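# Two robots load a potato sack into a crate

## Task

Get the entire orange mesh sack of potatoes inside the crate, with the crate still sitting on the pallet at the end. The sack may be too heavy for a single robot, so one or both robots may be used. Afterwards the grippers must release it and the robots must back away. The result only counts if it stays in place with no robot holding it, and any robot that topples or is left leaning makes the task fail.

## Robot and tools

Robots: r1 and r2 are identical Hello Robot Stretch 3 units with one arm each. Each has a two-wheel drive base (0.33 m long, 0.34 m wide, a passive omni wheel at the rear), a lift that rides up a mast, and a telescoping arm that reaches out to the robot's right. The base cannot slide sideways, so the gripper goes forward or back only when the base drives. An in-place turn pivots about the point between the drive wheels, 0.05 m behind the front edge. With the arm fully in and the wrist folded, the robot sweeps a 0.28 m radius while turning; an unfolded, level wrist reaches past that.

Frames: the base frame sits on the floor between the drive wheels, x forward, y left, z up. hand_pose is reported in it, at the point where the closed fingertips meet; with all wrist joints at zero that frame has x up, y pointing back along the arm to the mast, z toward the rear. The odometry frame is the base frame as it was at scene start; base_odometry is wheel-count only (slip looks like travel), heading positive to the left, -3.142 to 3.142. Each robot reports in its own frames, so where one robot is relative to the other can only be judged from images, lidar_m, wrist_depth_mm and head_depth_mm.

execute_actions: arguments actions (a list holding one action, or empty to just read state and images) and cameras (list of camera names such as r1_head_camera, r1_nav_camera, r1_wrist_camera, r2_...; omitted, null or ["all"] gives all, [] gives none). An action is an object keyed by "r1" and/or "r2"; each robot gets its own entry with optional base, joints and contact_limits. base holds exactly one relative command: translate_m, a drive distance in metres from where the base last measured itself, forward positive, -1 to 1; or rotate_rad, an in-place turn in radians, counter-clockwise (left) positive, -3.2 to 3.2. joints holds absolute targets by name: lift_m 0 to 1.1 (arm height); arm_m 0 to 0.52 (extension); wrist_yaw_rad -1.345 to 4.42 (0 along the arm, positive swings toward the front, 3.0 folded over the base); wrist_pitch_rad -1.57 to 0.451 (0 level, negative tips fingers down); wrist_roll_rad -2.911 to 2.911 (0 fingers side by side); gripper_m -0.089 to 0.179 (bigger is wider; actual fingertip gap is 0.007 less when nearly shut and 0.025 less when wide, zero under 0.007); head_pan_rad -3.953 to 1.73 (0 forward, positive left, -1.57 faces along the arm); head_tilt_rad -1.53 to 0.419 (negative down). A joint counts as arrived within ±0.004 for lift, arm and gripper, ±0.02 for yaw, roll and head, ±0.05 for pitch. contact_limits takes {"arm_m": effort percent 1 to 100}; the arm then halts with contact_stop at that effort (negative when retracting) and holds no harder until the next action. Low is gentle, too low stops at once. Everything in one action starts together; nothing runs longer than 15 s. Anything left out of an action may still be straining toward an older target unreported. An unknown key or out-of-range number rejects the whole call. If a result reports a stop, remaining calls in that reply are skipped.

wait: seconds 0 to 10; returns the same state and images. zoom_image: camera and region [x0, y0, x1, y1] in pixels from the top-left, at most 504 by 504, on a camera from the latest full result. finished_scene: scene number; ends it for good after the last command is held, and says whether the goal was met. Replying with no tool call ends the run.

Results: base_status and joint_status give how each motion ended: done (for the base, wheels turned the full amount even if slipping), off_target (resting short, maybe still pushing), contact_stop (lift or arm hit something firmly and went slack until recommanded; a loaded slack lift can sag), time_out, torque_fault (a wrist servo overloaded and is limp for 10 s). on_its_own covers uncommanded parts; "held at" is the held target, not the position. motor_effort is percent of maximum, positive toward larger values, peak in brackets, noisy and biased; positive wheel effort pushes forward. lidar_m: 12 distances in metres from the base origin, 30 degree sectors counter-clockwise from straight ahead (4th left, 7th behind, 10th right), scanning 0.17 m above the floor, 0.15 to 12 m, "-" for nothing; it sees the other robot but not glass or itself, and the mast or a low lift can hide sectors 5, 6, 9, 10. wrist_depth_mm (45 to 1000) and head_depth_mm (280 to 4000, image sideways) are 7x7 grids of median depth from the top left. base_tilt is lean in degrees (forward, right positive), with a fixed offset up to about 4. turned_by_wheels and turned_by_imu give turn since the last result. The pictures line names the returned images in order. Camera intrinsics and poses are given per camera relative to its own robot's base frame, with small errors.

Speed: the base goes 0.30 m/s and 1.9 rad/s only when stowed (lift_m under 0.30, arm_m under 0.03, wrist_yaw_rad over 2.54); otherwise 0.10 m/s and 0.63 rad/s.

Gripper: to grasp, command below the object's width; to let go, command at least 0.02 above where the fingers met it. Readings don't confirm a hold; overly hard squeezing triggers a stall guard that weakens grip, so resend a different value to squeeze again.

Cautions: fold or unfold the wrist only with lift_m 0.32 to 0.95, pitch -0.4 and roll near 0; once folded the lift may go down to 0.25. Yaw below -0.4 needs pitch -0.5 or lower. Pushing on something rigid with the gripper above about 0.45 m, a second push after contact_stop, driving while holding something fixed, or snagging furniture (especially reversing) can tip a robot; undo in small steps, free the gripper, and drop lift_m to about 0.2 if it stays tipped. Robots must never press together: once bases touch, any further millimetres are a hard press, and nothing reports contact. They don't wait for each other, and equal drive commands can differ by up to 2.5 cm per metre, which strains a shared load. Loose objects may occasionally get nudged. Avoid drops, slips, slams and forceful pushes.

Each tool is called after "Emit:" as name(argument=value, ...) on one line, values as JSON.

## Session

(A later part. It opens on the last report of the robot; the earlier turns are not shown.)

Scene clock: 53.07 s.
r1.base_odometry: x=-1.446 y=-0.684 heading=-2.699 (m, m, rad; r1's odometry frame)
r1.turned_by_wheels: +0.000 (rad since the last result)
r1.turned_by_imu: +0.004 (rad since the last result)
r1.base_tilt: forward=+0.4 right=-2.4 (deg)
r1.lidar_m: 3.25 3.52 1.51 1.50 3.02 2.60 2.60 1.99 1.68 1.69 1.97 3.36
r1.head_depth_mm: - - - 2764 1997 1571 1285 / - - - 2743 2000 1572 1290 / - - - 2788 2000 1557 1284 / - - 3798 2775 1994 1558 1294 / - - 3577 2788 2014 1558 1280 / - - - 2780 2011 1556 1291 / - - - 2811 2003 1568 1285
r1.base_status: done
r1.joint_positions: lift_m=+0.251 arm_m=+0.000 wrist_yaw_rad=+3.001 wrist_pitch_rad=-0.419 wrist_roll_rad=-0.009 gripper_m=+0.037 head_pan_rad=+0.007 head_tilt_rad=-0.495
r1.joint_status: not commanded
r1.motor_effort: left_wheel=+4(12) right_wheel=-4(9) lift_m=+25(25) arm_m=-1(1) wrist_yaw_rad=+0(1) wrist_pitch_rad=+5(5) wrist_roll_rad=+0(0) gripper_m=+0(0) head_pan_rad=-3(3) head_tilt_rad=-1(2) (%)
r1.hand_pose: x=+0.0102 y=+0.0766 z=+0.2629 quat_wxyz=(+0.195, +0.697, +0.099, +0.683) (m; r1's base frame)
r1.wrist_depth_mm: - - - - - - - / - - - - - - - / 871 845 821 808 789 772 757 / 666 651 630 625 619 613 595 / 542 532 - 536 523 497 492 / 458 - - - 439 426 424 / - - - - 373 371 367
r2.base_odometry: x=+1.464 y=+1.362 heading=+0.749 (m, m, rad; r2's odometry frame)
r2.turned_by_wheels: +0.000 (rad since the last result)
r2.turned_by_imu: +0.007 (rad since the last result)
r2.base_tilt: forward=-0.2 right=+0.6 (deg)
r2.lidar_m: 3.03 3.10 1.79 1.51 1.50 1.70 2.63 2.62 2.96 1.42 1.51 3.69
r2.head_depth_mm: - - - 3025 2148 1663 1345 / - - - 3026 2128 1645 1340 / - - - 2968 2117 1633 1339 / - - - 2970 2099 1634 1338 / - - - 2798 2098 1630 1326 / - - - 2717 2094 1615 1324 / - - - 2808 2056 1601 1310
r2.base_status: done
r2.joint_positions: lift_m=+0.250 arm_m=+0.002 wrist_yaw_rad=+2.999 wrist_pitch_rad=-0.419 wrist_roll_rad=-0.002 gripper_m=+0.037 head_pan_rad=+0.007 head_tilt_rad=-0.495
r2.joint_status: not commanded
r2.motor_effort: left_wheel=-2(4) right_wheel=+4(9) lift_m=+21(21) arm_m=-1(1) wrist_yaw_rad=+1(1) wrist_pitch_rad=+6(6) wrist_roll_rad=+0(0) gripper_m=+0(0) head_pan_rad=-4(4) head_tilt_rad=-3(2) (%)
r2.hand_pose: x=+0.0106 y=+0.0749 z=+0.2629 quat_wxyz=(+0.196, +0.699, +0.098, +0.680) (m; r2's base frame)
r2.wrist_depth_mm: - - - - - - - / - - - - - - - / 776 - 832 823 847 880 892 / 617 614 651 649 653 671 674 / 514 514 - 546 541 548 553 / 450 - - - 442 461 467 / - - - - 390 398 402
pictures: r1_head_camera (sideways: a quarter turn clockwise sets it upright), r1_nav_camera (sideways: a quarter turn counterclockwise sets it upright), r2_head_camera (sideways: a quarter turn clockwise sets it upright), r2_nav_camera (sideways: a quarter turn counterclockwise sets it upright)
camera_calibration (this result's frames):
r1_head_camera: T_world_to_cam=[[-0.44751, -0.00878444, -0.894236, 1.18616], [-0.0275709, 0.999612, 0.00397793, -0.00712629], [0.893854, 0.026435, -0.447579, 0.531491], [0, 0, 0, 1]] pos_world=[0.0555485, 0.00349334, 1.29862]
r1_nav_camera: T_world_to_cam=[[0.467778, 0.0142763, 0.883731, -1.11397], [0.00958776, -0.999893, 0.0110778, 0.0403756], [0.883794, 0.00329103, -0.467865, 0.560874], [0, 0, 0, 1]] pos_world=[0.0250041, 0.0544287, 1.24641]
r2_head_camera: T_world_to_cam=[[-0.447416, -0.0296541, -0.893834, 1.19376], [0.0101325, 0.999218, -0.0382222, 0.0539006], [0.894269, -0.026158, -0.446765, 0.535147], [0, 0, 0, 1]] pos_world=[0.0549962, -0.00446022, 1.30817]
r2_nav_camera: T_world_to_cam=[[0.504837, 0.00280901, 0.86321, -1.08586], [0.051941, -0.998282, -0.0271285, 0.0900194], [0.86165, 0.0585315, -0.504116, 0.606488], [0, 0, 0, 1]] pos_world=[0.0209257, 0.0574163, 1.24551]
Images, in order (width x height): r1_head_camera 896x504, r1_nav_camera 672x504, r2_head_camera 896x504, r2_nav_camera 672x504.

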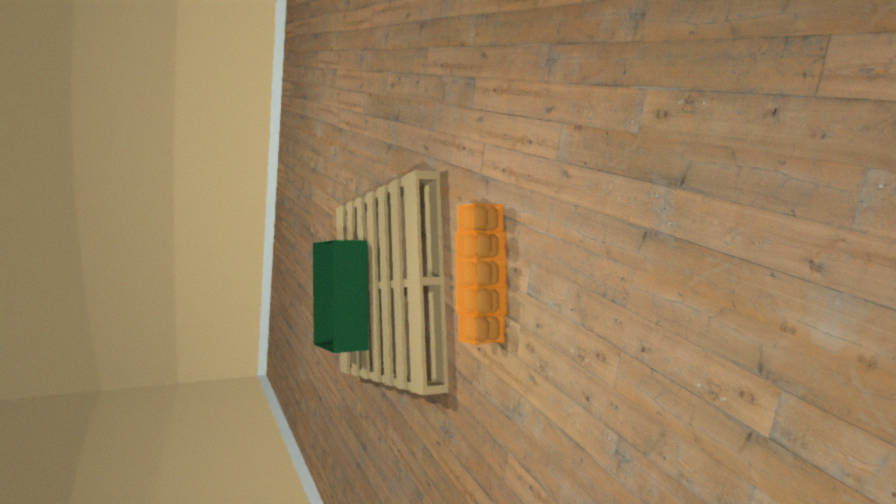

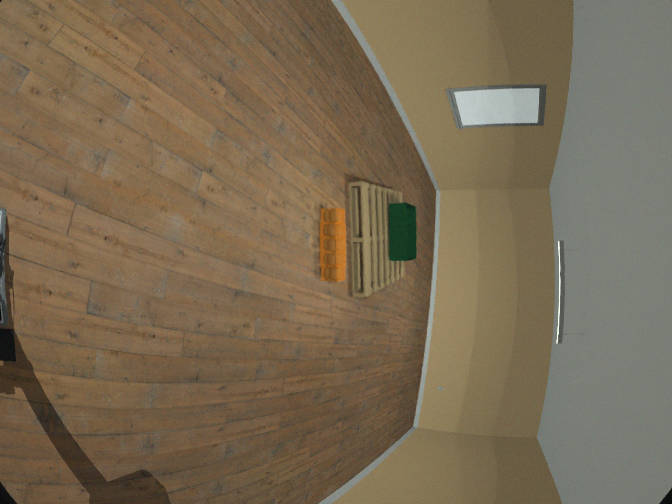

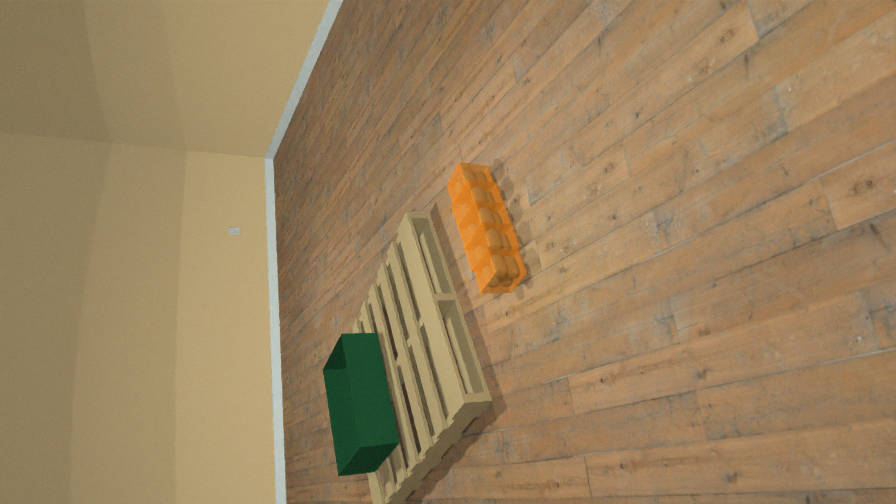

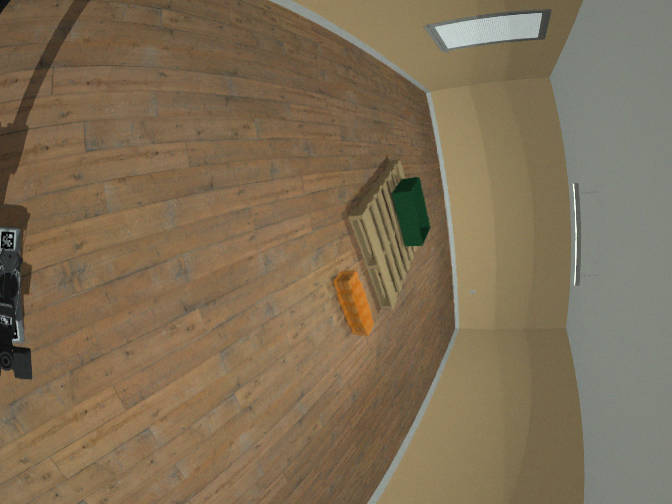

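Emit:
execute_actions(actions=[{"r2":{"base":{"rotate_rad":0.295}},"r1":{"base":{"rotate_rad":-0.281}}}], cameras=[])

Emit:
execute_actions(actions=[{"r2":{"base":{"translate_m":1}},"r1":{"base":{"translate_m":1}}}], cameras=[])

Emit:
execute_actions(actions=[{"r2":{"base":{"translate_m":0.755}},"r1":{"base":{"translate_m":1}}}], cameras=[])

Emit:
execute_actions(actions=[{"r2":{"base":{"rotate_rad":0.379},"joints":{"head_pan_rad":-1.3,"head_tilt_rad":-0.9}},"r1":{"base":{"translate_m":0.34}}}], cameras=[])

Emit:
execute_actions(actions=[{"r1":{"base":{"rotate_rad":-2.86},"joints":{"head_pan_rad":-1.57,"head_tilt_rad":-0.9}}}], cameras=["r1_head_camera","r2_head_camera","r1_nav_camera","r2_nav_camera"])

Scene clock: 86.17 s.
r1.base_odometry: x=-1.446 y=-0.684 heading=-2.980 (m, m, rad; r1's odometry frame)
r1.turned_by_wheels: -0.281 (rad since the last result)
r1.turned_by_imu: -0.277 (rad since the last result)
r1.base_tilt: forward=+0.4 right=-2.4 (deg)
r1.lidar_m: 5.96 3.25 3.17 1.51 3.12 2.71 2.60 2.50 1.79 1.68 1.75 2.36
r1.head_depth_mm: - - - 2759 1986 1558 1292 / - - - 2754 2003 1570 1283 / - - - 2771 2004 1561 1285 / - - - 2766 1985 1566 1287 / - - - 2772 2009 1567 1284 / - - - 2720 2000 1574 1289 / - - - 2669 2012 1574 1283
r1.base_status: done
r1.joint_positions: lift_m=+0.251 arm_m=+0.000 wrist_yaw_rad=+3.001 wrist_pitch_rad=-0.419 wrist_roll_rad=-0.009 gripper_m=+0.037 head_pan_rad=+0.007 head_tilt_rad=-0.495
r1.joint_status: not commanded
r1.motor_effort: left_wheel=+5(12) right_wheel=-6(12) lift_m=+25(25) arm_m=-1(1) wrist_yaw_rad=-1(0) wrist_pitch_rad=+5(5) wrist_roll_rad=+0(0) gripper_m=+0(0) head_pan_rad=-4(3) head_tilt_rad=-1(1) (%)
r1.hand_pose: x=+0.0102 y=+0.0766 z=+0.2629 quat_wxyz=(+0.195, +0.697, +0.099, +0.683) (m; r1's base frame)
r1.wrist_depth_mm: - - - - - - - / - - - - - - - / 877 838 822 800 779 774 745 / 665 651 632 626 614 602 588 / 542 535 - 533 517 496 491 / 456 - - - 436 425 421 / - - - - 372 368 364
r2.base_odometry: x=+1.464 y=+1.362 heading=+1.044 (m, m, rad; r2's odometry frame)
r2.turned_by_wheels: +0.295 (rad since the last result)
r2.turned_by_imu: +0.292 (rad since the last result)
r2.base_tilt: forward=-0.3 right=+0.6 (deg)
r2.lidar_m: 3.03 2.16 1.57 1.51 1.56 2.11 2.62 2.71 3.38 1.39 3.37 4.61
r2.head_depth_mm: - - - 2913 2149 1655 1347 / - - - 2884 2130 1651 1338 / - - - 2777 2123 1645 1340 / - - - 2804 2110 1624 1329 / - - - 2934 2091 1628 1323 / - - - 2903 2095 1611 1317 / - - - 2886 2053 1604 1315
r2.base_status: done
r2.joint_positions: lift_m=+0.250 arm_m=+0.002 wrist_yaw_rad=+2.999 wrist_pitch_rad=-0.419 wrist_roll_rad=-0.002 gripper_m=+0.037 head_pan_rad=+0.007 head_tilt_rad=-0.495
r2.joint_status: not commanded
r2.motor_effort: left_wheel=-2(7) right_wheel=+3(8) lift_m=+21(21) arm_m=-1(1) wrist_yaw_rad=+1(1) wrist_pitch_rad=+6(5) wrist_roll_rad=+0(0) gripper_m=+0(0) head_pan_rad=-3(4) head_tilt_rad=-2(1) (%)
r2.hand_pose: x=+0.0106 y=+0.0749 z=+0.2629 quat_wxyz=(+0.196, +0.699, +0.098, +0.680) (m; r2's base frame)
r2.wrist_depth_mm: - - - - - - - / - - - - - - - / 777 - 820 831 855 851 891 / 606 628 662 661 659 665 676 / 505 514 - 542 542 537 554 / 458 - - - 445 455 472 / - - - - 391 402 406
pictures: none
No camera images: the call's "cameras" was empty. Leave "cameras" out to get every camera's image.

Scene clock: 91.17 s.
r1.base_odometry: x=-2.433 y=-0.845 heading=-2.980 (m, m, rad; r1's odometry frame)
r1.turned_by_wheels: +0.000 (rad since the last result)
r1.turned_by_imu: +0.006 (rad since the last result)
r1.base_tilt: forward=+0.4 right=-2.4 (deg)
r1.lidar_m: 5.10 2.36 3.16 1.52 3.15 3.73 3.57 2.44 1.74 1.68 1.74 2.35
r1.head_depth_mm: - - - 2760 1992 1559 1278 / - - - 2785 1990 1563 1279 / - - - 2771 2001 1567 1281 / - - - 2799 2013 1558 1279 / - - - 2794 2006 1566 1282 / - - - 2687 1928 1562 1283 / - - - 2503 1912 1498 1290
r1.base_status: done
r1.joint_positions: lift_m=+0.251 arm_m=+0.000 wrist_yaw_rad=+3.001 wrist_pitch_rad=-0.419 wrist_roll_rad=-0.009 gripper_m=+0.037 head_pan_rad=+0.007 head_tilt_rad=-0.495
r1.joint_status: not commanded
r1.motor_effort: left_wheel=+4(14) right_wheel=-5(9) lift_m=+25(24) arm_m=+0(1) wrist_yaw_rad=-1(1) wrist_pitch_rad=+5(6) wrist_roll_rad=+0(0) gripper_m=+0(1) head_pan_rad=-4(4) head_tilt_rad=-1(1) (%)
r1.hand_pose: x=+0.0102 y=+0.0766 z=+0.2629 quat_wxyz=(+0.195, +0.697, +0.099, +0.683) (m; r1's base frame)
r1.wrist_depth_mm: - - - - - - - / - - - - - - 952 / 867 855 839 800 796 767 754 / 665 648 643 628 615 610 596 / 536 530 - 533 524 503 486 / 457 - - - 436 426 418 / - - - - 373 372 363
r2.base_odometry: x=+1.967 y=+2.227 heading=+1.044 (m, m, rad; r2's odometry frame)
r2.turned_by_wheels: +0.000 (rad since the last result)
r2.turned_by_imu: +0.007 (rad since the last result)
r2.base_tilt: forward=-0.3 right=+0.6 (deg)
r2.lidar_m: 2.03 2.16 1.57 1.51 1.57 2.14 3.60 3.75 3.37 1.40 3.39 2.24
r2.head_depth_mm: - - - 3045 1956 1652 1342 / - - - 2586 2002 1652 1341 / - - - 2384 1994 1629 1338 / - - - 2531 2008 1639 1331 / - - - 2762 2086 1620 1324 / - - - 2907 2083 1620 1322 / - - - 2889 2062 1607 1319
r2.base_status: done
r2.joint_positions: lift_m=+0.250 arm_m=+0.002 wrist_yaw_rad=+2.999 wrist_pitch_rad=-0.419 wrist_roll_rad=-0.002 gripper_m=+0.037 head_pan_rad=+0.007 head_tilt_rad=-0.495
r2.joint_status: not commanded
r2.motor_effort: left_wheel=-2(6) right_wheel=+3(9) lift_m=+21(21) arm_m=-1(1) wrist_yaw_rad=+1(1) wrist_pitch_rad=+6(6) wrist_roll_rad=+0(0) gripper_m=+0(0) head_pan_rad=-4(4) head_tilt_rad=-2(1) (%)
r2.hand_pose: x=+0.0106 y=+0.0749 z=+0.2629 quat_wxyz=(+0.196, +0.699, +0.098, +0.680) (m; r2's base frame)
r2.wrist_depth_mm: - - - - - - - / - - - - - - - / 790 - 814 832 820 886 906 / 625 618 657 648 659 667 680 / 504 506 - 545 536 538 558 / 447 - - - 445 464 464 / - - - - 396 395 404
pictures: none
No camera images: the call's "cameras" was empty. Leave "cameras" out to get every camera's image.

Scene clock: 96.17 s.
r1.base_odometry: x=-3.420 y=-1.006 heading=-2.980 (m, m, rad; r1's odometry frame)
r1.turned_by_wheels: +0.000 (rad since the last result)
r1.turned_by_imu: +0.006 (rad since the last result)
r1.base_tilt: forward=+0.4 right=-2.4 (deg)
r1.lidar_m: 4.12 1.48 1.58 1.55 3.18 4.29 4.55 2.37 1.74 1.67 1.73 2.34
r1.head_depth_mm: 3390 3723 - 2751 1990 1579 1283 / 3414 3672 - 2780 2000 1557 1278 / 3456 3748 - 2786 2008 1568 1273 / 3451 3699 - 2830 2004 1566 1290 / 3432 3678 - 2766 2010 1573 1280 / 3472 3773 - 2809 2018 1568 1285 / 3446 3735 - 2784 1957 1514 1244
r1.base_status: done
r1.joint_positions: lift_m=+0.251 arm_m=+0.000 wrist_yaw_rad=+3.001 wrist_pitch_rad=-0.419 wrist_roll_rad=-0.009 gripper_m=+0.037 head_pan_rad=+0.007 head_tilt_rad=-0.495
r1.joint_status: not commanded
r1.motor_effort: left_wheel=+3(14) right_wheel=-4(7) lift_m=+25(24) arm_m=+0(1) wrist_yaw_rad=-1(0) wrist_pitch_rad=+5(5) wrist_roll_rad=+1(0) gripper_m=+0(0) head_pan_rad=-4(4) head_tilt_rad=-1(2) (%)
r1.hand_pose: x=+0.0102 y=+0.0766 z=+0.2629 quat_wxyz=(+0.195, +0.697, +0.099, +0.683) (m; r1's base frame)
r1.wrist_depth_mm: - - - - - - - / - - - 913 - 886 746 / 886 849 830 676 755 776 710 / 664 651 635 605 616 603 600 / 538 529 - 530 523 504 492 / 457 - - - 436 424 418 / - - - - 375 371 367
r2.base_odometry: x=+2.347 y=+2.879 heading=+1.044 (m, m, rad; r2's odometry frame)
r2.turned_by_wheels: +0.000 (rad since the last result)
r2.turned_by_imu: +0.005 (rad since the last result)
r2.base_tilt: forward=-0.1 right=+0.6 (deg)
r2.lidar_m: 1.27 2.15 1.57 1.51 1.57 2.15 4.35 4.53 3.38 1.43 3.38 1.38
r2.head_depth_mm: 3791 - - 3055 1798 1552 1289 / 3885 - - 3036 1738 1543 1281 / 3812 - - 2971 1911 1567 1244 / 3807 - - 2957 1830 1526 1295 / 3767 - - 2952 1962 1612 1321 / 3723 - - 2910 2087 1613 1320 / 3730 - - 2873 2061 1609 1309
r2.base_status: done
r2.joint_positions: lift_m=+0.250 arm_m=+0.002 wrist_yaw_rad=+2.999 wrist_pitch_rad=-0.419 wrist_roll_rad=-0.002 gripper_m=+0.037 head_pan_rad=+0.007 head_tilt_rad=-0.495
r2.joint_status: not commanded
r2.motor_effort: left_wheel=-2(7) right_wheel=+4(8) lift_m=+21(21) arm_m=-1(1) wrist_yaw_rad=+1(2) wrist_pitch_rad=+5(6) wrist_roll_rad=+0(0) gripper_m=+0(0) head_pan_rad=-4(3) head_tilt_rad=-1(1) (%)
r2.hand_pose: x=+0.0106 y=+0.0749 z=+0.2629 quat_wxyz=(+0.196, +0.699, +0.098, +0.680) (m; r2's base frame)
r2.wrist_depth_mm: - - - - - - - / - - - - - - - / 783 - 807 825 859 876 941 / 632 621 653 636 671 685 686 / 498 512 - 554 539 543 554 / 447 - - - 445 461 472 / - - - - 395 393 403
pictures: none
No camera images: the call's "cameras" was empty. Leave "cameras" out to get every camera's image.

Scene clock: 99.03 s.
r1.base_odometry: x=-3.756 y=-1.061 heading=-2.980 (m, m, rad; r1's odometry frame)
r1.turned_by_wheels: +0.000 (rad since the last result)
r1.turned_by_imu: +0.002 (rad since the last result)
r1.base_tilt: forward=+0.4 right=-2.4 (deg)
r1.lidar_m: 3.78 1.26 1.22 3.06 3.16 4.29 4.88 2.36 1.74 1.67 1.73 2.34
r1.head_depth_mm: 3137 3450 3639 2786 1993 1564 1275 / 3199 3445 3703 2753 1993 1562 1287 / 3176 3431 3687 2768 1984 1561 1281 / 3185 3442 3683 2759 1983 1566 1286 / 3141 3447 3789 2745 1999 1569 1288 / 3142 3443 3734 2780 1977 1561 1282 / 3122 3372 3703 2776 1999 1573 1291
r1.base_status: done
r1.joint_positions: lift_m=+0.251 arm_m=+0.000 wrist_yaw_rad=+3.001 wrist_pitch_rad=-0.419 wrist_roll_rad=-0.009 gripper_m=+0.037 head_pan_rad=+0.007 head_tilt_rad=-0.495
r1.joint_status: not commanded
r1.motor_effort: left_wheel=+3(12) right_wheel=-3(7) lift_m=+25(25) arm_m=-1(1) wrist_yaw_rad=-1(1) wrist_pitch_rad=+5(5) wrist_roll_rad=+0(0) gripper_m=+0(0) head_pan_rad=-3(3) head_tilt_rad=-1(2) (%)
r1.hand_pose: x=+0.0102 y=+0.0767 z=+0.2629 quat_wxyz=(+0.195, +0.697, +0.099, +0.683) (m; r1's base frame)
r1.wrist_depth_mm: - - - - - - 947 / - - - - 804 762 730 / 873 855 819 801 739 578 690 / 673 658 634 629 612 593 592 / 539 536 - 532 519 500 493 / 455 - - - 441 425 417 / - - - - 372 369 364
r2.base_odometry: x=+2.347 y=+2.879 heading=+1.423 (m, m, rad; r2's odometry frame)
r2.turned_by_wheels: +0.379 (rad since the last result)
r2.turned_by_imu: +0.376 (rad since the last result)
r2.base_tilt: forward=-0.2 right=+0.6 (deg)
r2.lidar_m: 2.54 1.65 1.51 1.53 1.90 3.88 4.41 3.51 3.24 1.51 1.54 1.28
r2.head_depth_mm: 2886 1757 1882 1746 1487 1287 1140 / 3138 2665 1813 1740 1453 1282 1133 / 3279 2675 2106 1722 1402 1272 1130 / 3416 2646 2082 1708 1466 1265 1147 / 3566 2607 2067 1630 1446 1254 1118 / 3512 2596 1914 1547 1379 1259 1112 / 3459 2543 1880 1576 1324 1223 1107
r2.base_status: done
r2.joint_positions: lift_m=+0.250 arm_m=+0.002 wrist_yaw_rad=+2.999 wrist_pitch_rad=-0.419 wrist_roll_rad=-0.002 gripper_m=+0.037 head_pan_rad=-1.293 head_tilt_rad=-0.889
r2.joint_status: all done
r2.motor_effort: left_wheel=-2(7) right_wheel=+3(9) lift_m=+21(21) arm_m=-1(1) wrist_yaw_rad=+1(1) wrist_pitch_rad=+6(6) wrist_roll_rad=+0(0) gripper_m=+0(0) head_pan_rad=-3(41) head_tilt_rad=-4(26) (%)
r2.hand_pose: x=+0.0106 y=+0.0749 z=+0.2629 quat_wxyz=(+0.196, +0.699, +0.098, +0.680) (m; r2's base frame)
r2.wrist_depth_mm: - - - - - - - / - - - - - - - / 769 - 795 854 854 871 905 / 613 614 652 642 646 675 677 / 503 510 - 542 542 539 548 / 448 - - - 443 463 468 / - - - - 393 397 405
pictures: none
No camera images: the call's "cameras" was empty. Leave "cameras" out to get every camera's image.

Scene clock: 101.93 s.
r1.base_odometry: x=-3.756 y=-1.061 heading=+0.444 (m, m, rad; r1's odometry frame)
r1.turned_by_wheels: -2.860 (rad since the last result)
r1.turned_by_imu: -2.813 (rad since the last result)
r1.base_tilt: forward=+0.4 right=-2.4 (deg)
r1.lidar_m: 3.12 1.89 1.67 1.67 1.98 3.58 3.80 1.22 1.54 1.64 3.62 4.89
r1.head_depth_mm: 2561 2480 2011 1519 1327 1211 1094 / 2671 2539 2000 1620 1418 1231 1102 / 2711 2567 1979 1656 1419 1235 1130 / 2839 2440 1896 1659 1345 1210 1130 / 2960 2276 1882 1656 1420 1238 1093 / 3024 2519 2001 1659 1418 1244 1104 / 3091 2537 2012 1663 1422 1239 1091
r1.base_status: done
r1.joint_positions: lift_m=+0.251 arm_m=+0.000 wrist_yaw_rad=+3.001 wrist_pitch_rad=-0.419 wrist_roll_rad=-0.009 gripper_m=+0.037 head_pan_rad=-1.563 head_tilt_rad=-0.889
r1.joint_status: all done
r1.motor_effort: left_wheel=+5(15) right_wheel=-6(11) lift_m=+25(25) arm_m=-2(2) wrist_yaw_rad=+0(1) wrist_pitch_rad=+6(5) wrist_roll_rad=+0(0) gripper_m=+0(0) head_pan_rad=-3(41) head_tilt_rad=-3(22) (%)
r1.hand_pose: x=+0.0102 y=+0.0766 z=+0.2629 quat_wxyz=(+0.195, +0.697, +0.099, +0.683) (m; r1's base frame)
r1.wrist_depth_mm: - - - - - - - / - - - - - - - / 858 855 819 788 777 771 749 / 670 654 631 630 613 601 586 / 537 530 - 533 522 502 491 / 453 - - - 440 422 418 / - - - - 374 371 365
r2.base_odometry: x=+2.347 y=+2.879 heading=+1.423 (m, m, rad; r2's odometry frame)
r2.turned_by_wheels: +0.000 (rad since the last result)
r2.turned_by_imu: +0.000 (rad since the last result)
r2.base_tilt: forward=-0.2 right=+0.6 (deg)
r2.lidar_m: 2.55 1.65 1.52 1.52 1.90 3.88 4.41 3.54 3.25 1.65 1.54 1.27
r2.head_depth_mm: 2932 2742 2144 1751 1487 1295 1139 / 3098 1725 1900 1738 1446 1282 1130 / 3308 2583 1913 1727 1398 1272 1126 / 3441 2630 2071 1720 1457 1268 1141 / 3593 2601 2069 1622 1451 1264 1116 / 3557 2570 1929 1552 1389 1253 1111 / 3471 2547 1876 1577 1321 1225 1105
r2.base_status: not commanded
r2.joint_positions: lift_m=+0.250 arm_m=+0.002 wrist_yaw_rad=+2.999 wrist_pitch_rad=-0.419 wrist_roll_rad=-0.002 gripper_m=+0.037 head_pan_rad=-1.293 head_tilt_rad=-0.889
r2.joint_status: not commanded
r2.motor_effort: left_wheel=-2(2) right_wheel=+3(4) lift_m=+21(21) arm_m=-1(1) wrist_yaw_rad=+2(1) wrist_pitch_rad=+6(6) wrist_roll_rad=+0(0) gripper_m=+0(0) head_pan_rad=-4(4) head_tilt_rad=-4(3) (%)
r2.hand_pose: x=+0.0106 y=+0.0749 z=+0.2629 quat_wxyz=(+0.196, +0.699, +0.098, +0.680) (m; r2's base frame)
r2.wrist_depth_mm: - - - - - - - / - - - - - - - / 793 - 827 848 878 874 881 / 613 638 643 662 650 669 689 / 504 512 - 543 537 543 552 / 451 - - - 450 462 463 / - - - - 394 402 398
pictures: r1_head_camera (sideways: a quarter turn clockwise sets it upright), r1_nav_camera (sideways: a quarter turn counterclockwise sets it upright), r2_head_camera (sideways: a quarter turn clockwise sets it upright), r2_nav_camera (sideways: a quarter turn counterclockwise sets it upright)
camera_calibration (this result's frames):
r1_head_camera: T_world_to_cam=[[-0.0113177, 0.756637, -0.653737, 0.869998], [0.999621, 0.0249778, 0.0116035, -0.0233158], [0.0251085, -0.653358, -0.756633, 0.938831], [0, 0, 0, 1]] pos_world=[0.00958068, -0.0442973, 1.27937]
r1_nav_camera: T_world_to_cam=[[0.0167785, -0.77131, 0.636239, -0.788612], [-0.999857, -0.014157, 0.00920517, 0.0489765], [0.00190717, -0.636303, -0.771437, 0.96115], [0, 0, 0, 1]] pos_world=[0.0603681, 0.00401093, 1.24276]
r2_head_camera: T_world_to_cam=[[-0.233121, 0.720133, -0.653501, 0.879165], [0.961065, 0.273134, -0.0418545, 0.0528081], [0.148352, -0.637814, -0.755768, 0.941672], [0, 0, 0, 1]] pos_world=[0.0145007, -0.0469276, 1.28843]
r2_nav_camera: T_world_to_cam=[[0.2182, -0.767123, 0.603251, -0.745292], [-0.951734, -0.303991, -0.0423208, 0.115903], [0.215848, -0.5649, -0.796428, 0.990648], [0, 0, 0, 1]] pos_world=[0.0591016, 0.0231203, 1.24348]
Images, in order (width x height): r1_head_camera 896x504, r1_nav_camera 672x504, r2_head_camera 896x504, r2_nav_camera 672x504.

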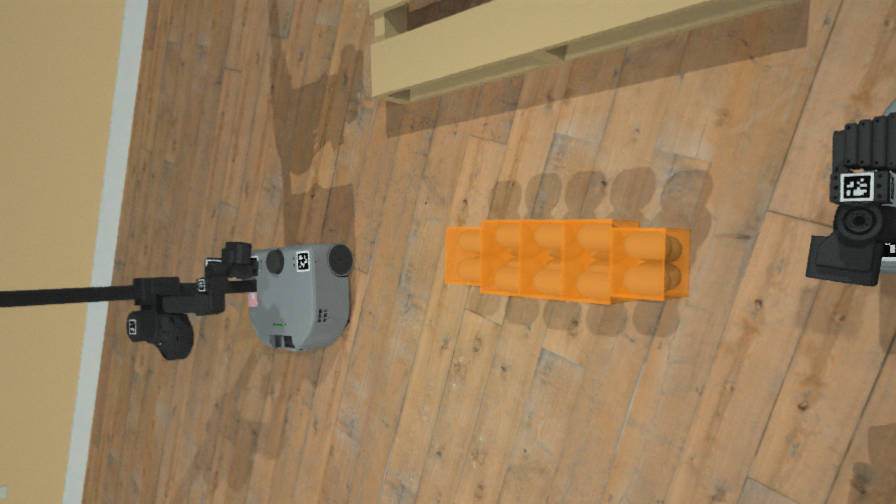

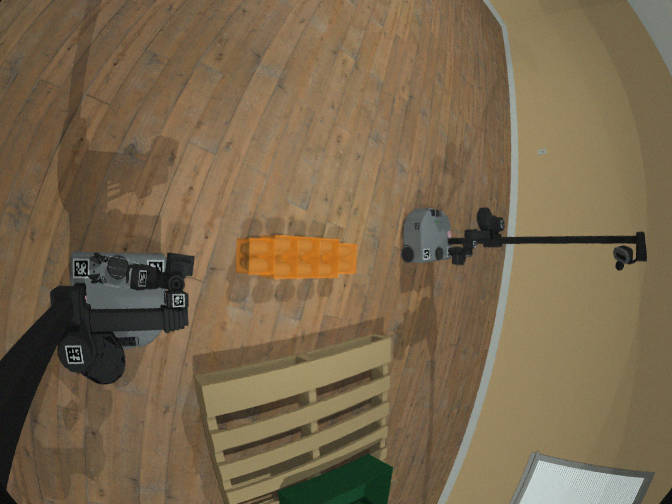

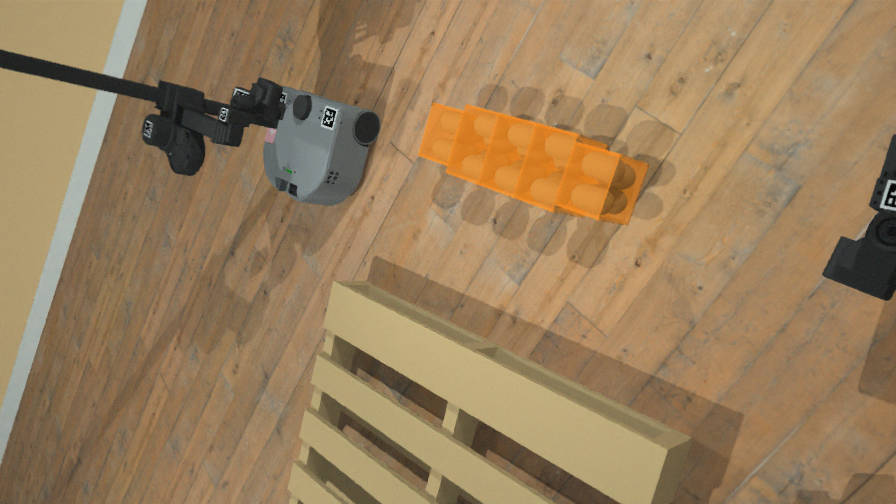

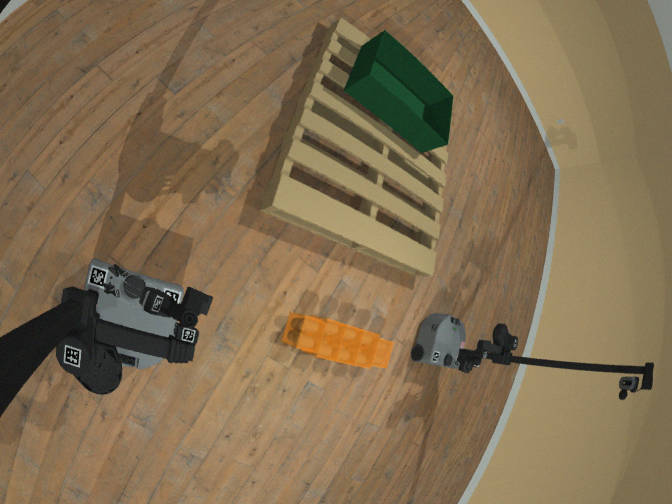

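Emit:
execute_actions(actions=[{"r1":{"base":{"rotate_rad":-0.05},"joints":{"lift_m":0.5}},"r2":{"joints":{"lift_m":0.5}}}], cameras=[])

Emit:
execute_actions(actions=[{"r1":{"joints":{"wrist_yaw_rad":0,"gripper_m":0.179}},"r2":{"joints":{"wrist_yaw_rad":0,"gripper_m":0.179}}}], cameras=[])

Emit:
execute_actions(actions=[{"r1":{"joints":{"wrist_pitch_rad":-1.5,"head_tilt_rad":-1.1}},"r2":{"joints":{"wrist_pitch_rad":-1.5,"head_pan_rad":-1.57,"head_tilt_rad":-1.1}}}])

Scene clock: 128.20 s.
r1.base_odometry: x=-3.756 y=-1.061 heading=+0.394 (m, m, rad; r1's odometry frame)
r1.turned_by_wheels: -0.050 (rad since the last result)
r1.turned_by_imu: -0.050 (rad since the last result)
r1.base_tilt: forward=+0.5 right=-2.4 (deg)
r1.lidar_m: 3.38 1.94 1.67 1.67 1.92 3.29 3.78 1.22 1.47 1.64 3.53 4.91
r1.head_depth_mm: 2542 2529 1991 1567 1305 1188 1095 / 2637 2501 2016 1567 1424 1230 - / 2673 2543 1984 1649 1417 1224 - / 2800 2518 1952 1651 1377 1217 - / 1527 2380 1827 1666 1394 1233 1097 / 2848 2514 1957 1647 1420 1234 1097 / 3018 2535 2009 1666 1422 1235 1104
r1.base_status: done
r1.joint_positions: lift_m=+0.499 arm_m=+0.000 wrist_yaw_rad=+3.001 wrist_pitch_rad=-0.419 wrist_roll_rad=-0.009 gripper_m=+0.037 head_pan_rad=-1.563 head_tilt_rad=-0.889
r1.joint_status: all done
r1.motor_effort: left_wheel=+5(13) right_wheel=-6(13) lift_m=+58(60) arm_m=-1(1) wrist_yaw_rad=-1(1) wrist_pitch_rad=+5(6) wrist_roll_rad=+0(0) gripper_m=+0(0) head_pan_rad=-4(4) head_tilt_rad=-4(4) (%)
r1.hand_pose: x=+0.0102 y=+0.0766 z=+0.5119 quat_wxyz=(+0.195, +0.697, +0.099, +0.683) (m; r1's base frame)
r1.wrist_depth_mm: - - - - - - - / - - - - - - - / - - - - - - - / - - - - - - 971 / 903 863 - 856 874 826 798 / 746 742 - 721 709 694 688 / 641 636 613 628 620 606 601
r2.base_odometry: x=+2.347 y=+2.879 heading=+1.423 (m, m, rad; r2's odometry frame)
r2.turned_by_wheels: +0.000 (rad since the last result)
r2.turned_by_imu: +0.000 (rad since the last result)
r2.base_tilt: forward=-0.3 right=+0.7 (deg)
r2.lidar_m: 2.54 1.65 1.52 1.53 1.90 3.89 4.41 3.54 3.25 1.64 1.54 1.27
r2.head_depth_mm: 2925 2617 2136 1755 1485 1287 1142 / 1550 2494 1967 1743 1449 1280 1165 / 3256 2675 1929 1724 1406 1274 1165 / 3457 2657 2082 1714 1457 1269 - / 3605 2617 2058 1625 1449 1265 1120 / 3544 2585 1923 1545 1377 1254 1112 / 3449 2581 1881 1580 1323 1224 1106
r2.base_status: not commanded
r2.joint_positions: lift_m=+0.500 arm_m=+0.002 wrist_yaw_rad=+2.999 wrist_pitch_rad=-0.418 wrist_roll_rad=-0.002 gripper_m=+0.037 head_pan_rad=-1.293 head_tilt_rad=-0.889
r2.joint_status: all done
r2.motor_effort: left_wheel=-2(2) right_wheel=+3(4) lift_m=+39(39) arm_m=-1(1) wrist_yaw_rad=+1(1) wrist_pitch_rad=+6(6) wrist_roll_rad=+0(0) gripper_m=+0(0) head_pan_rad=-3(3) head_tilt_rad=-4(3) (%)
r2.hand_pose: x=+0.0106 y=+0.0750 z=+0.5122 quat_wxyz=(+0.196, +0.699, +0.098, +0.680) (m; r2's base frame)
r2.wrist_depth_mm: - - - - - - - / - - - - - - - / - - - - - - - / - - - - - - - / 809 818 - 877 849 877 920 / 709 711 703 744 741 749 778 / 613 629 637 643 659 664 651
pictures: none
No camera images: the call's "cameras" was empty. Leave "cameras" out to get every camera's image.

Scene clock: 130.70 s.
r1.base_odometry: x=-3.756 y=-1.061 heading=+0.394 (m, m, rad; r1's odometry frame)
r1.turned_by_wheels: +0.000 (rad since the last result)
r1.turned_by_imu: +0.000 (rad since the last result)
r1.base_tilt: forward=+0.4 right=-2.4 (deg)
r1.lidar_m: 3.39 1.94 1.67 1.67 1.91 3.29 3.80 1.23 1.47 1.64 3.51 4.90
r1.head_depth_mm: 2578 2528 1998 1566 1311 1195 1093 / 2629 2494 2006 1579 1418 1237 - / 2732 2521 1993 1670 1425 1228 - / 2838 2529 1943 1665 1375 1244 1109 / 1561 2262 1836 1661 1389 1242 1091 / 2880 2532 1963 1669 1421 1248 1098 / 3005 2554 2001 1655 1426 1232 1094
r1.base_status: not commanded
r1.joint_positions: lift_m=+0.499 arm_m=+0.000 wrist_yaw_rad=+0.002 wrist_pitch_rad=-0.419 wrist_roll_rad=-0.009 gripper_m=+0.179 head_pan_rad=-1.563 head_tilt_rad=-0.889
r1.joint_status: all done
r1.motor_effort: left_wheel=+5(6) right_wheel=-6(6) lift_m=+58(58) arm_m=-1(1) wrist_yaw_rad=-1(2) wrist_pitch_rad=+6(5) wrist_roll_rad=+0(0) gripper_m=+0(83) head_pan_rad=-4(4) head_tilt_rad=-3(3) (%)
r1.hand_pose: x=-0.0210 y=-0.3697 z=+0.5119 quat_wxyz=(+0.695, +0.149, -0.688, -0.146) (m; r1's base frame)
r1.wrist_depth_mm: - - - - - - - / - - - - - - - / - - - - - - - / - - - - - 835 804 / 882 901 858 786 846 740 703 / 754 737 708 675 706 700 677 / 623 631 613 596 617 604 485
r2.base_odometry: x=+2.347 y=+2.879 heading=+1.423 (m, m, rad; r2's odometry frame)
r2.turned_by_wheels: +0.000 (rad since the last result)
r2.turned_by_imu: +0.000 (rad since the last result)
r2.base_tilt: forward=-0.3 right=+0.6 (deg)
r2.lidar_m: 2.54 1.66 1.52 1.53 1.90 3.89 4.39 3.56 3.23 1.65 1.53 1.27
r2.head_depth_mm: 2894 2749 2137 1751 1481 1293 1139 / 1556 2417 1944 1742 1450 1302 1167 / 3244 2658 1926 1726 1400 1298 - / 3432 2622 2075 1716 1455 1266 1121 / 3572 2610 2042 1626 1457 1259 1119 / 3521 2573 1912 1550 1385 1260 1114 / 3457 2566 1882 1577 1326 1225 1107
r2.base_status: not commanded
r2.joint_positions: lift_m=+0.500 arm_m=+0.002 wrist_yaw_rad=+0.002 wrist_pitch_rad=-0.418 wrist_roll_rad=-0.002 gripper_m=+0.179 head_pan_rad=-1.293 head_tilt_rad=-0.889
r2.joint_status: all done
r2.motor_effort: left_wheel=-2(2) right_wheel=+3(3) lift_m=+39(39) arm_m=-1(1) wrist_yaw_rad=-1(1) wrist_pitch_rad=+5(6) wrist_roll_rad=+0(0) gripper_m=+0(99) head_pan_rad=-3(2) head_tilt_rad=-3(4) (%)
r2.hand_pose: x=-0.0211 y=-0.3715 z=+0.5122 quat_wxyz=(+0.693, +0.148, -0.691, -0.146) (m; r2's base frame)
r2.wrist_depth_mm: - - - - - - - / - - - - - - - / - - - - - - - / 858 855 - 991 - - - / 814 868 837 826 873 934 915 / - 710 718 713 744 734 766 / 580 642 635 636 643 653 675
pictures: none
No camera images: the call's "cameras" was empty. Leave "cameras" out to get every camera's image.

Scene clock: 132.10 s.
r1.base_odometry: x=-3.756 y=-1.061 heading=+0.394 (m, m, rad; r1's odometry frame)
r1.turned_by_wheels: +0.000 (rad since the last result)
r1.turned_by_imu: +0.000 (rad since the last result)
r1.base_tilt: forward=+0.4 right=-2.4 (deg)
r1.lidar_m: 3.39 1.94 1.66 1.66 1.92 3.26 3.79 1.23 1.47 1.64 3.52 4.90
r1.head_depth_mm: 2137 1855 1516 1320 1254 1173 1085 / 2147 1845 1560 1445 1292 - - / 2174 1852 1629 1433 1290 - - / 2174 1824 1621 1380 1288 1198 - / 2095 1748 1630 1404 1297 1176 1073 / 2156 1814 1622 1445 1303 1184 1085 / 2149 1875 1625 1446 1303 1177 1077
r1.base_status: not commanded
r1.joint_positions: lift_m=+0.499 arm_m=+0.000 wrist_yaw_rad=+0.002 wrist_pitch_rad=-1.495 wrist_roll_rad=-0.009 gripper_m=+0.179 head_pan_rad=-1.563 head_tilt_rad=-1.086
r1.joint_status: all done
r1.motor_effort: left_wheel=+6(5) right_wheel=-6(6) lift_m=+58(58) arm_m=-2(1) wrist_yaw_rad=-3(2) wrist_pitch_rad=-2(5) wrist_roll_rad=+0(0) gripper_m=+0(0) head_pan_rad=-3(3) head_tilt_rad=-3(14) (%)
r1.hand_pose: x=-0.0216 y=-0.1408 z=+0.3808 quat_wxyz=(+0.522, +0.484, -0.515, -0.478) (m; r1's base frame)
r1.wrist_depth_mm: 506 509 500 498 492 496 471 / 513 515 512 513 508 501 503 / 531 527 531 525 521 522 519 / 544 540 537 - - 525 528 / 555 558 551 - - - 537 / 573 570 566 - - - 546 / 591 585 585 - - 563 565
r2.base_odometry: x=+2.347 y=+2.879 heading=+1.423 (m, m, rad; r2's odometry frame)
r2.turned_by_wheels: +0.000 (rad since the last result)
r2.turned_by_imu: +0.000 (rad since the last result)
r2.base_tilt: forward=-0.2 right=+0.6 (deg)
r2.lidar_m: 2.54 1.65 1.51 1.53 1.89 3.87 4.42 3.54 3.23 1.64 1.54 1.27
r2.head_depth_mm: 2330 1965 1708 1511 1350 1220 1125 / 2304 1952 1690 1495 1345 1218 1110 / 2295 1940 1683 1487 1328 - - / 2162 1799 1563 1429 1331 - - / 2249 1781 1655 1450 1318 1209 1093 / 2216 1885 1645 1459 1308 1190 1088 / 2197 1864 1533 1403 1300 1183 1084
r2.base_status: not commanded
r2.joint_positions: lift_m=+0.500 arm_m=+0.002 wrist_yaw_rad=+0.002 wrist_pitch_rad=-1.495 wrist_roll_rad=-0.002 gripper_m=+0.179 head_pan_rad=-1.563 head_tilt_rad=-1.086
r2.joint_status: all done
r2.motor_effort: left_wheel=-2(2) right_wheel=+3(4) lift_m=+39(39) arm_m=-1(1) wrist_yaw_rad=+0(1) wrist_pitch_rad=-2(5) wrist_roll_rad=+0(0) gripper_m=+0(0) head_pan_rad=-3(25) head_tilt_rad=-4(19) (%)
r2.hand_pose: x=-0.0216 y=-0.1425 z=+0.3810 quat_wxyz=(+0.520, +0.482, -0.517, -0.480) (m; r2's base frame)
r2.wrist_depth_mm: 507 510 508 510 521 517 518 / 520 522 521 521 532 529 526 / 529 525 535 540 547 545 540 / 539 554 539 - - 554 559 / 548 551 550 - - - 579 / - 565 567 - - - 597 / 584 584 582 - - 595 595
pictures: r1_head_camera (sideways: a quarter turn clockwise sets it upright), r1_nav_camera (sideways: a quarter turn counterclockwise sets it upright), r1_wrist_camera, r2_head_camera (sideways: a quarter turn clockwise sets it upright), r2_nav_camera (sideways: a quarter turn counterclockwise sets it upright), r2_wrist_camera
camera_calibration (this result's frames):
r1_head_camera: T_world_to_cam=[[-0.0121601, 0.869913, -0.493055, 0.660666], [0.99964, 0.0223678, 0.0148102, -0.0274873], [0.0239121, -0.492698, -0.869872, 1.08606], [0, 0, 0, 1]] pos_world=[0.00954128, -0.0390101, 1.27088]
r1_nav_camera: T_world_to_cam=[[0.0175933, -0.880878, 0.473016, -0.575977], [-0.999845, -0.0158272, 0.00771371, 0.0509203], [0.000691678, -0.473079, -0.88102, 1.10361], [0, 0, 0, 1]] pos_world=[0.0602824, 0.0155342, 1.24436]
r1_wrist_camera: T_world_to_cam=[[-0.999663, 0.00941283, -0.0242075, -0.00768335], [0.00608225, 0.990943, 0.134148, 0.121027], [0.0252509, 0.133955, -0.990666, 0.558853], [0, 0, 0, 1]] pos_world=[-0.0225284, -0.194719, 0.537215]
r2_head_camera: T_world_to_cam=[[-0.0335095, 0.869569, -0.492674, 0.668421], [0.999034, 0.0151214, -0.0412607, 0.0517927], [-0.0284291, -0.49358, -0.869235, 1.09026], [0, 0, 0, 1]] pos_world=[0.00165109, -0.0438883, 1.27915]
r2_nav_camera: T_world_to_cam=[[0.00651026, -0.900238, 0.435349, -0.525277], [-0.998409, -0.0302381, -0.0475976, 0.123046], [0.0560133, -0.434346, -0.899003, 1.12495], [0, 0, 0, 1]] pos_world=[0.0632575, 0.0194621, 1.24587]
r2_wrist_camera: T_world_to_cam=[[-0.999351, -0.035295, 0.00723613, -0.0381585], [-0.0339414, 0.989634, 0.139543, 0.114617], [-0.0120863, 0.139207, -0.99019, 0.563817], [0, 0, 0, 1]] pos_world=[-0.027429, -0.193263, 0.542568]
Images, in order (width x height): r1_head_camera 896x504, r1_nav_camera 672x504, r1_wrist_camera 644x364, r2_head_camera 896x504, r2_nav_camera 672x504, r2_wrist_camera 644x364.

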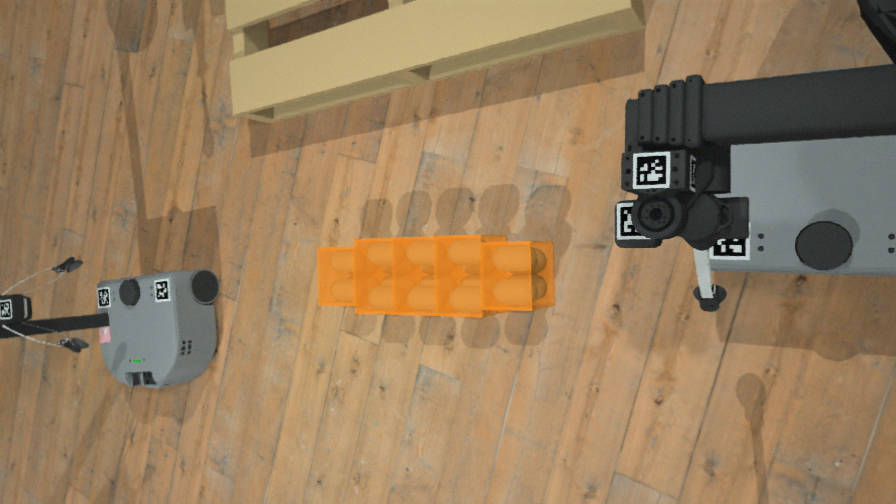

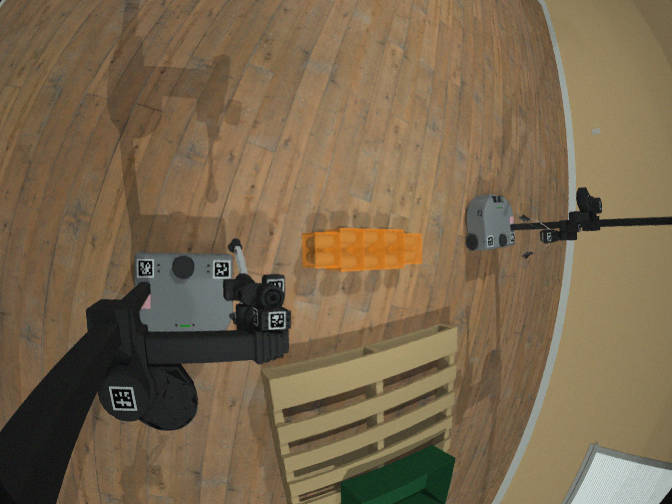

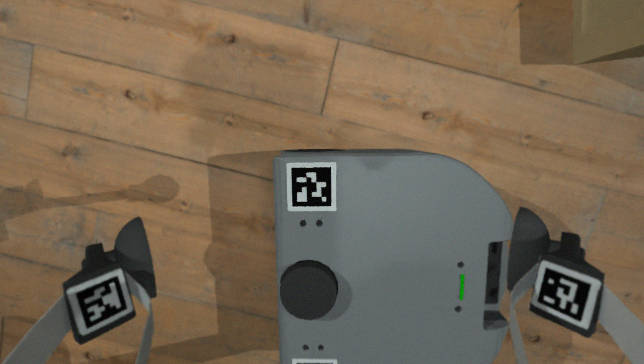

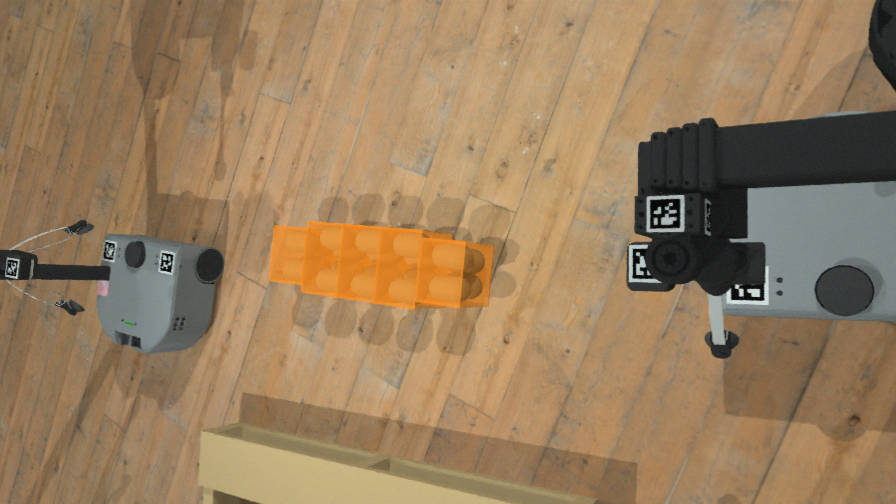

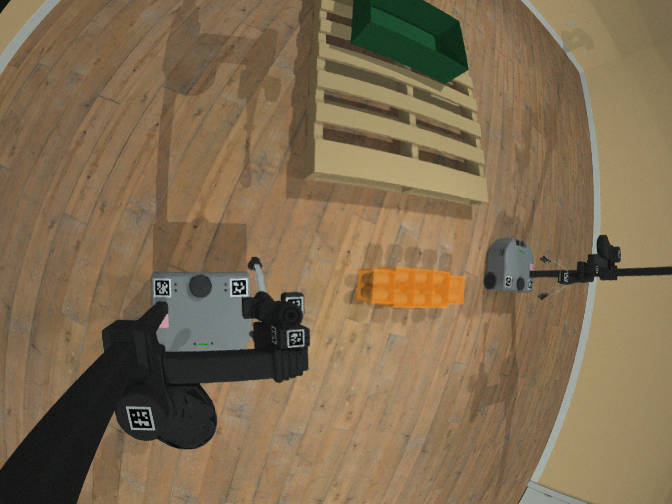

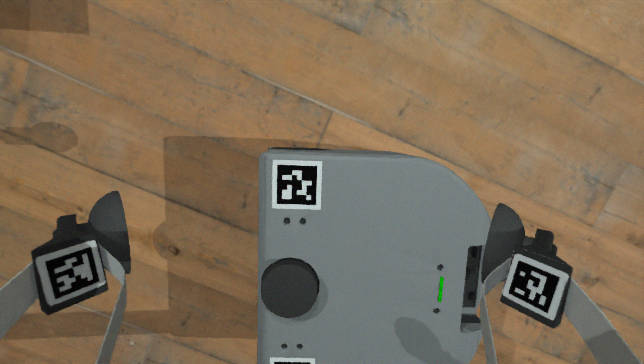

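Emit:
execute_actions(actions=[{"r1":{"base":{"translate_m":0.105},"joints":{"wrist_pitch_rad":-1.35,"arm_m":0.36}},"r2":{"base":{"translate_m":0.025},"joints":{"wrist_pitch_rad":-1.35,"arm_m":0.5}}}], cameras=["r1_wrist_camera","r2_wrist_camera","r1_head_camera","r2_head_camera"])

Scene clock: 162.20 s.
r1.base_odometry: x=-3.659 y=-1.021 heading=+0.394 (m, m, rad; r1's odometry frame)
r1.turned_by_wheels: +0.000 (rad since the last result)
r1.turned_by_imu: +0.000 (rad since the last result)
r1.base_tilt: forward=+0.4 right=-2.4 (deg)
r1.lidar_m: 3.35 1.91 1.64 1.64 1.89 3.25 3.90 1.31 1.61 1.64 3.57 4.80
r1.head_depth_mm: 2140 1850 1517 1395 1290 1174 1079 / 2161 1864 1621 1438 1296 - - / 2177 1819 1685 1392 1276 1211 - / 1023 1726 1658 1389 1287 1194 - / 2163 1769 1624 1442 1296 1177 1080 / 2178 1857 1623 1432 1294 1179 1078 / 2185 1871 1625 1441 1303 1181 1077
r1.base_status: done
r1.joint_positions: lift_m=+0.499 arm_m=+0.360 wrist_yaw_rad=+0.000 wrist_pitch_rad=-1.353 wrist_roll_rad=-0.009 gripper_m=+0.179 head_pan_rad=-1.563 head_tilt_rad=-1.086
r1.joint_status: all done
r1.motor_effort: left_wheel=+4(10) right_wheel=-6(7) lift_m=+58(58) arm_m=+2(3) wrist_yaw_rad=+0(2) wrist_pitch_rad=+1(1) wrist_roll_rad=+1(0) gripper_m=+1(0) head_pan_rad=-3(3) head_tilt_rad=-5(5) (%)
r1.hand_pose: x=-0.0216 y=-0.5366 z=+0.3828 quat_wxyz=(+0.554, +0.445, -0.548, -0.441) (m; r1's base frame)
r1.wrist_depth_mm: 543 543 537 459 531 530 510 / 546 543 542 452 531 531 523 / 551 546 541 439 536 530 525 / 546 545 543 440 531 526 526 / 554 541 538 537 534 531 526 / 552 544 540 540 535 530 520 / 548 546 547 536 538 531 527
r2.base_odometry: x=+2.350 y=+2.904 heading=+1.422 (m, m, rad; r2's odometry frame)
r2.turned_by_wheels: +0.000 (rad since the last result)
r2.turned_by_imu: +0.000 (rad since the last result)
r2.base_tilt: forward=-0.2 right=+0.6 (deg)
r2.lidar_m: 2.52 1.65 1.51 1.52 1.88 3.86 4.44 3.53 3.25 1.64 1.50 1.25
r2.head_depth_mm: 2324 1963 1709 1506 1348 1223 1127 / 2307 1951 1696 1502 1344 1213 1109 / 2234 1888 1682 1491 1312 - - / 1146 1755 1498 1408 1322 1224 - / 2238 1872 1661 1468 1315 1208 1089 / 2206 1886 1650 1457 1312 1188 1089 / 2199 1873 1495 1385 1289 1183 1080
r2.base_status: done
r2.joint_positions: lift_m=+0.500 arm_m=+0.500 wrist_yaw_rad=+0.000 wrist_pitch_rad=-1.353 wrist_roll_rad=-0.002 gripper_m=+0.179 head_pan_rad=-1.563 head_tilt_rad=-1.086
r2.joint_status: all done
r2.motor_effort: left_wheel=-2(5) right_wheel=+3(7) lift_m=+39(39) arm_m=+2(1) wrist_yaw_rad=+1(0) wrist_pitch_rad=+1(1) wrist_roll_rad=+0(0) gripper_m=+0(0) head_pan_rad=-4(3) head_tilt_rad=-6(5) (%)
r2.hand_pose: x=-0.0216 y=-0.6764 z=+0.3829 quat_wxyz=(+0.552, +0.443, -0.550, -0.443) (m; r2's base frame)
r2.wrist_depth_mm: 526 543 540 490 557 549 557 / 527 543 550 498 557 558 556 / 524 538 555 491 556 565 550 / 524 544 551 441 556 571 559 / 521 542 554 550 550 547 562 / - 544 547 558 538 565 557 / 538 548 551 547 563 549 554
pictures: r1_head_camera (sideways: a quarter turn clockwise sets it upright), r1_wrist_camera, r2_head_camera (sideways: a quarter turn clockwise sets it upright), r2_wrist_camera
camera_calibration (this result's frames):
r1_head_camera: T_world_to_cam=[[-0.0121277, 0.870115, -0.4927, 0.660202], [0.999641, 0.0223227, 0.0148163, -0.0274952], [0.0238903, -0.492343, -0.870073, 1.08632], [0, 0, 0, 1]] pos_world=[0.00953967, -0.0389976, 1.27086]
r1_wrist_camera: T_world_to_cam=[[-0.999645, 0.00741101, -0.0255888, -0.00442969], [0.00761473, 0.99994, -0.00787293, 0.572288], [0.0255289, -0.00806498, -0.999642, 0.541039], [0, 0, 0, 1]] pos_world=[-0.0225981, -0.567857, 0.545238]
r2_head_camera: T_world_to_cam=[[-0.0331447, 0.869787, -0.492313, 0.667949], [0.99904, 0.0147176, -0.0412578, 0.0517888], [-0.0286398, -0.493208, -0.86944, 1.09053], [0, 0, 0, 1]] pos_world=[0.00163252, -0.043877, 1.27913]
r2_wrist_camera: T_world_to_cam=[[-0.999411, -0.0321698, 0.0119098, -0.0566899], [-0.0321911, 0.99948, -0.00160337, 0.70351], [-0.011852, -0.00198582, -0.999928, 0.548279], [0, 0, 0, 1]] pos_world=[-0.0275116, -0.703879, 0.550043]
Images, in order (width x height): r1_head_camera 896x504, r1_wrist_camera 644x364, r2_head_camera 896x504, r2_wrist_camera 644x364.

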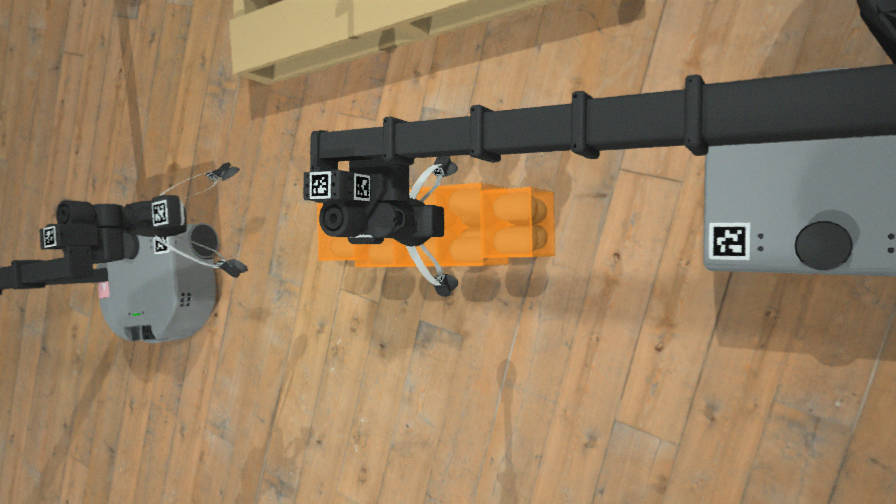

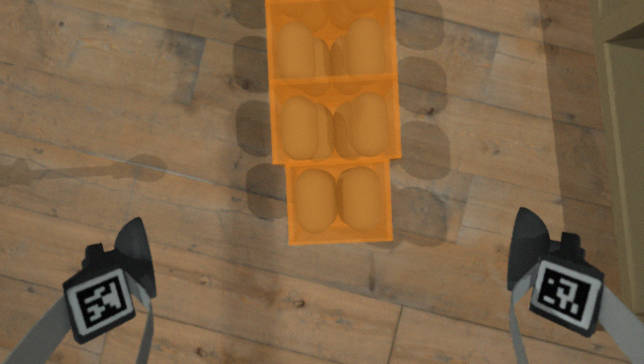

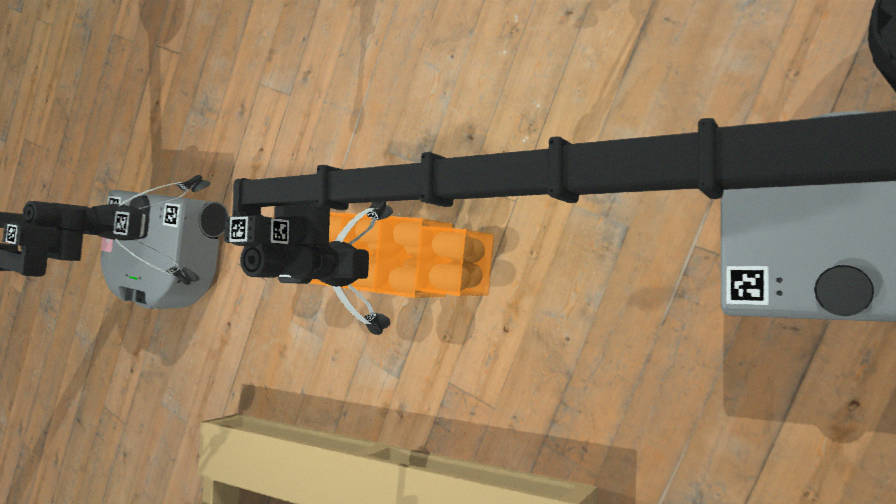

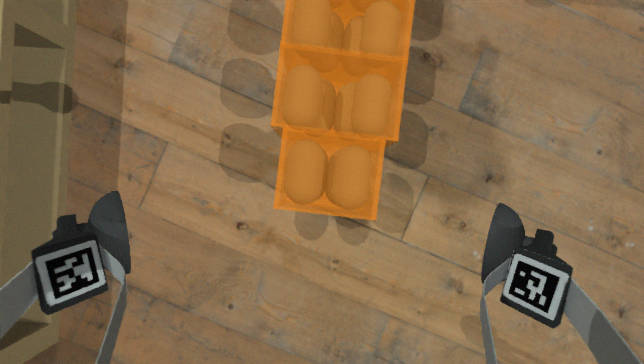

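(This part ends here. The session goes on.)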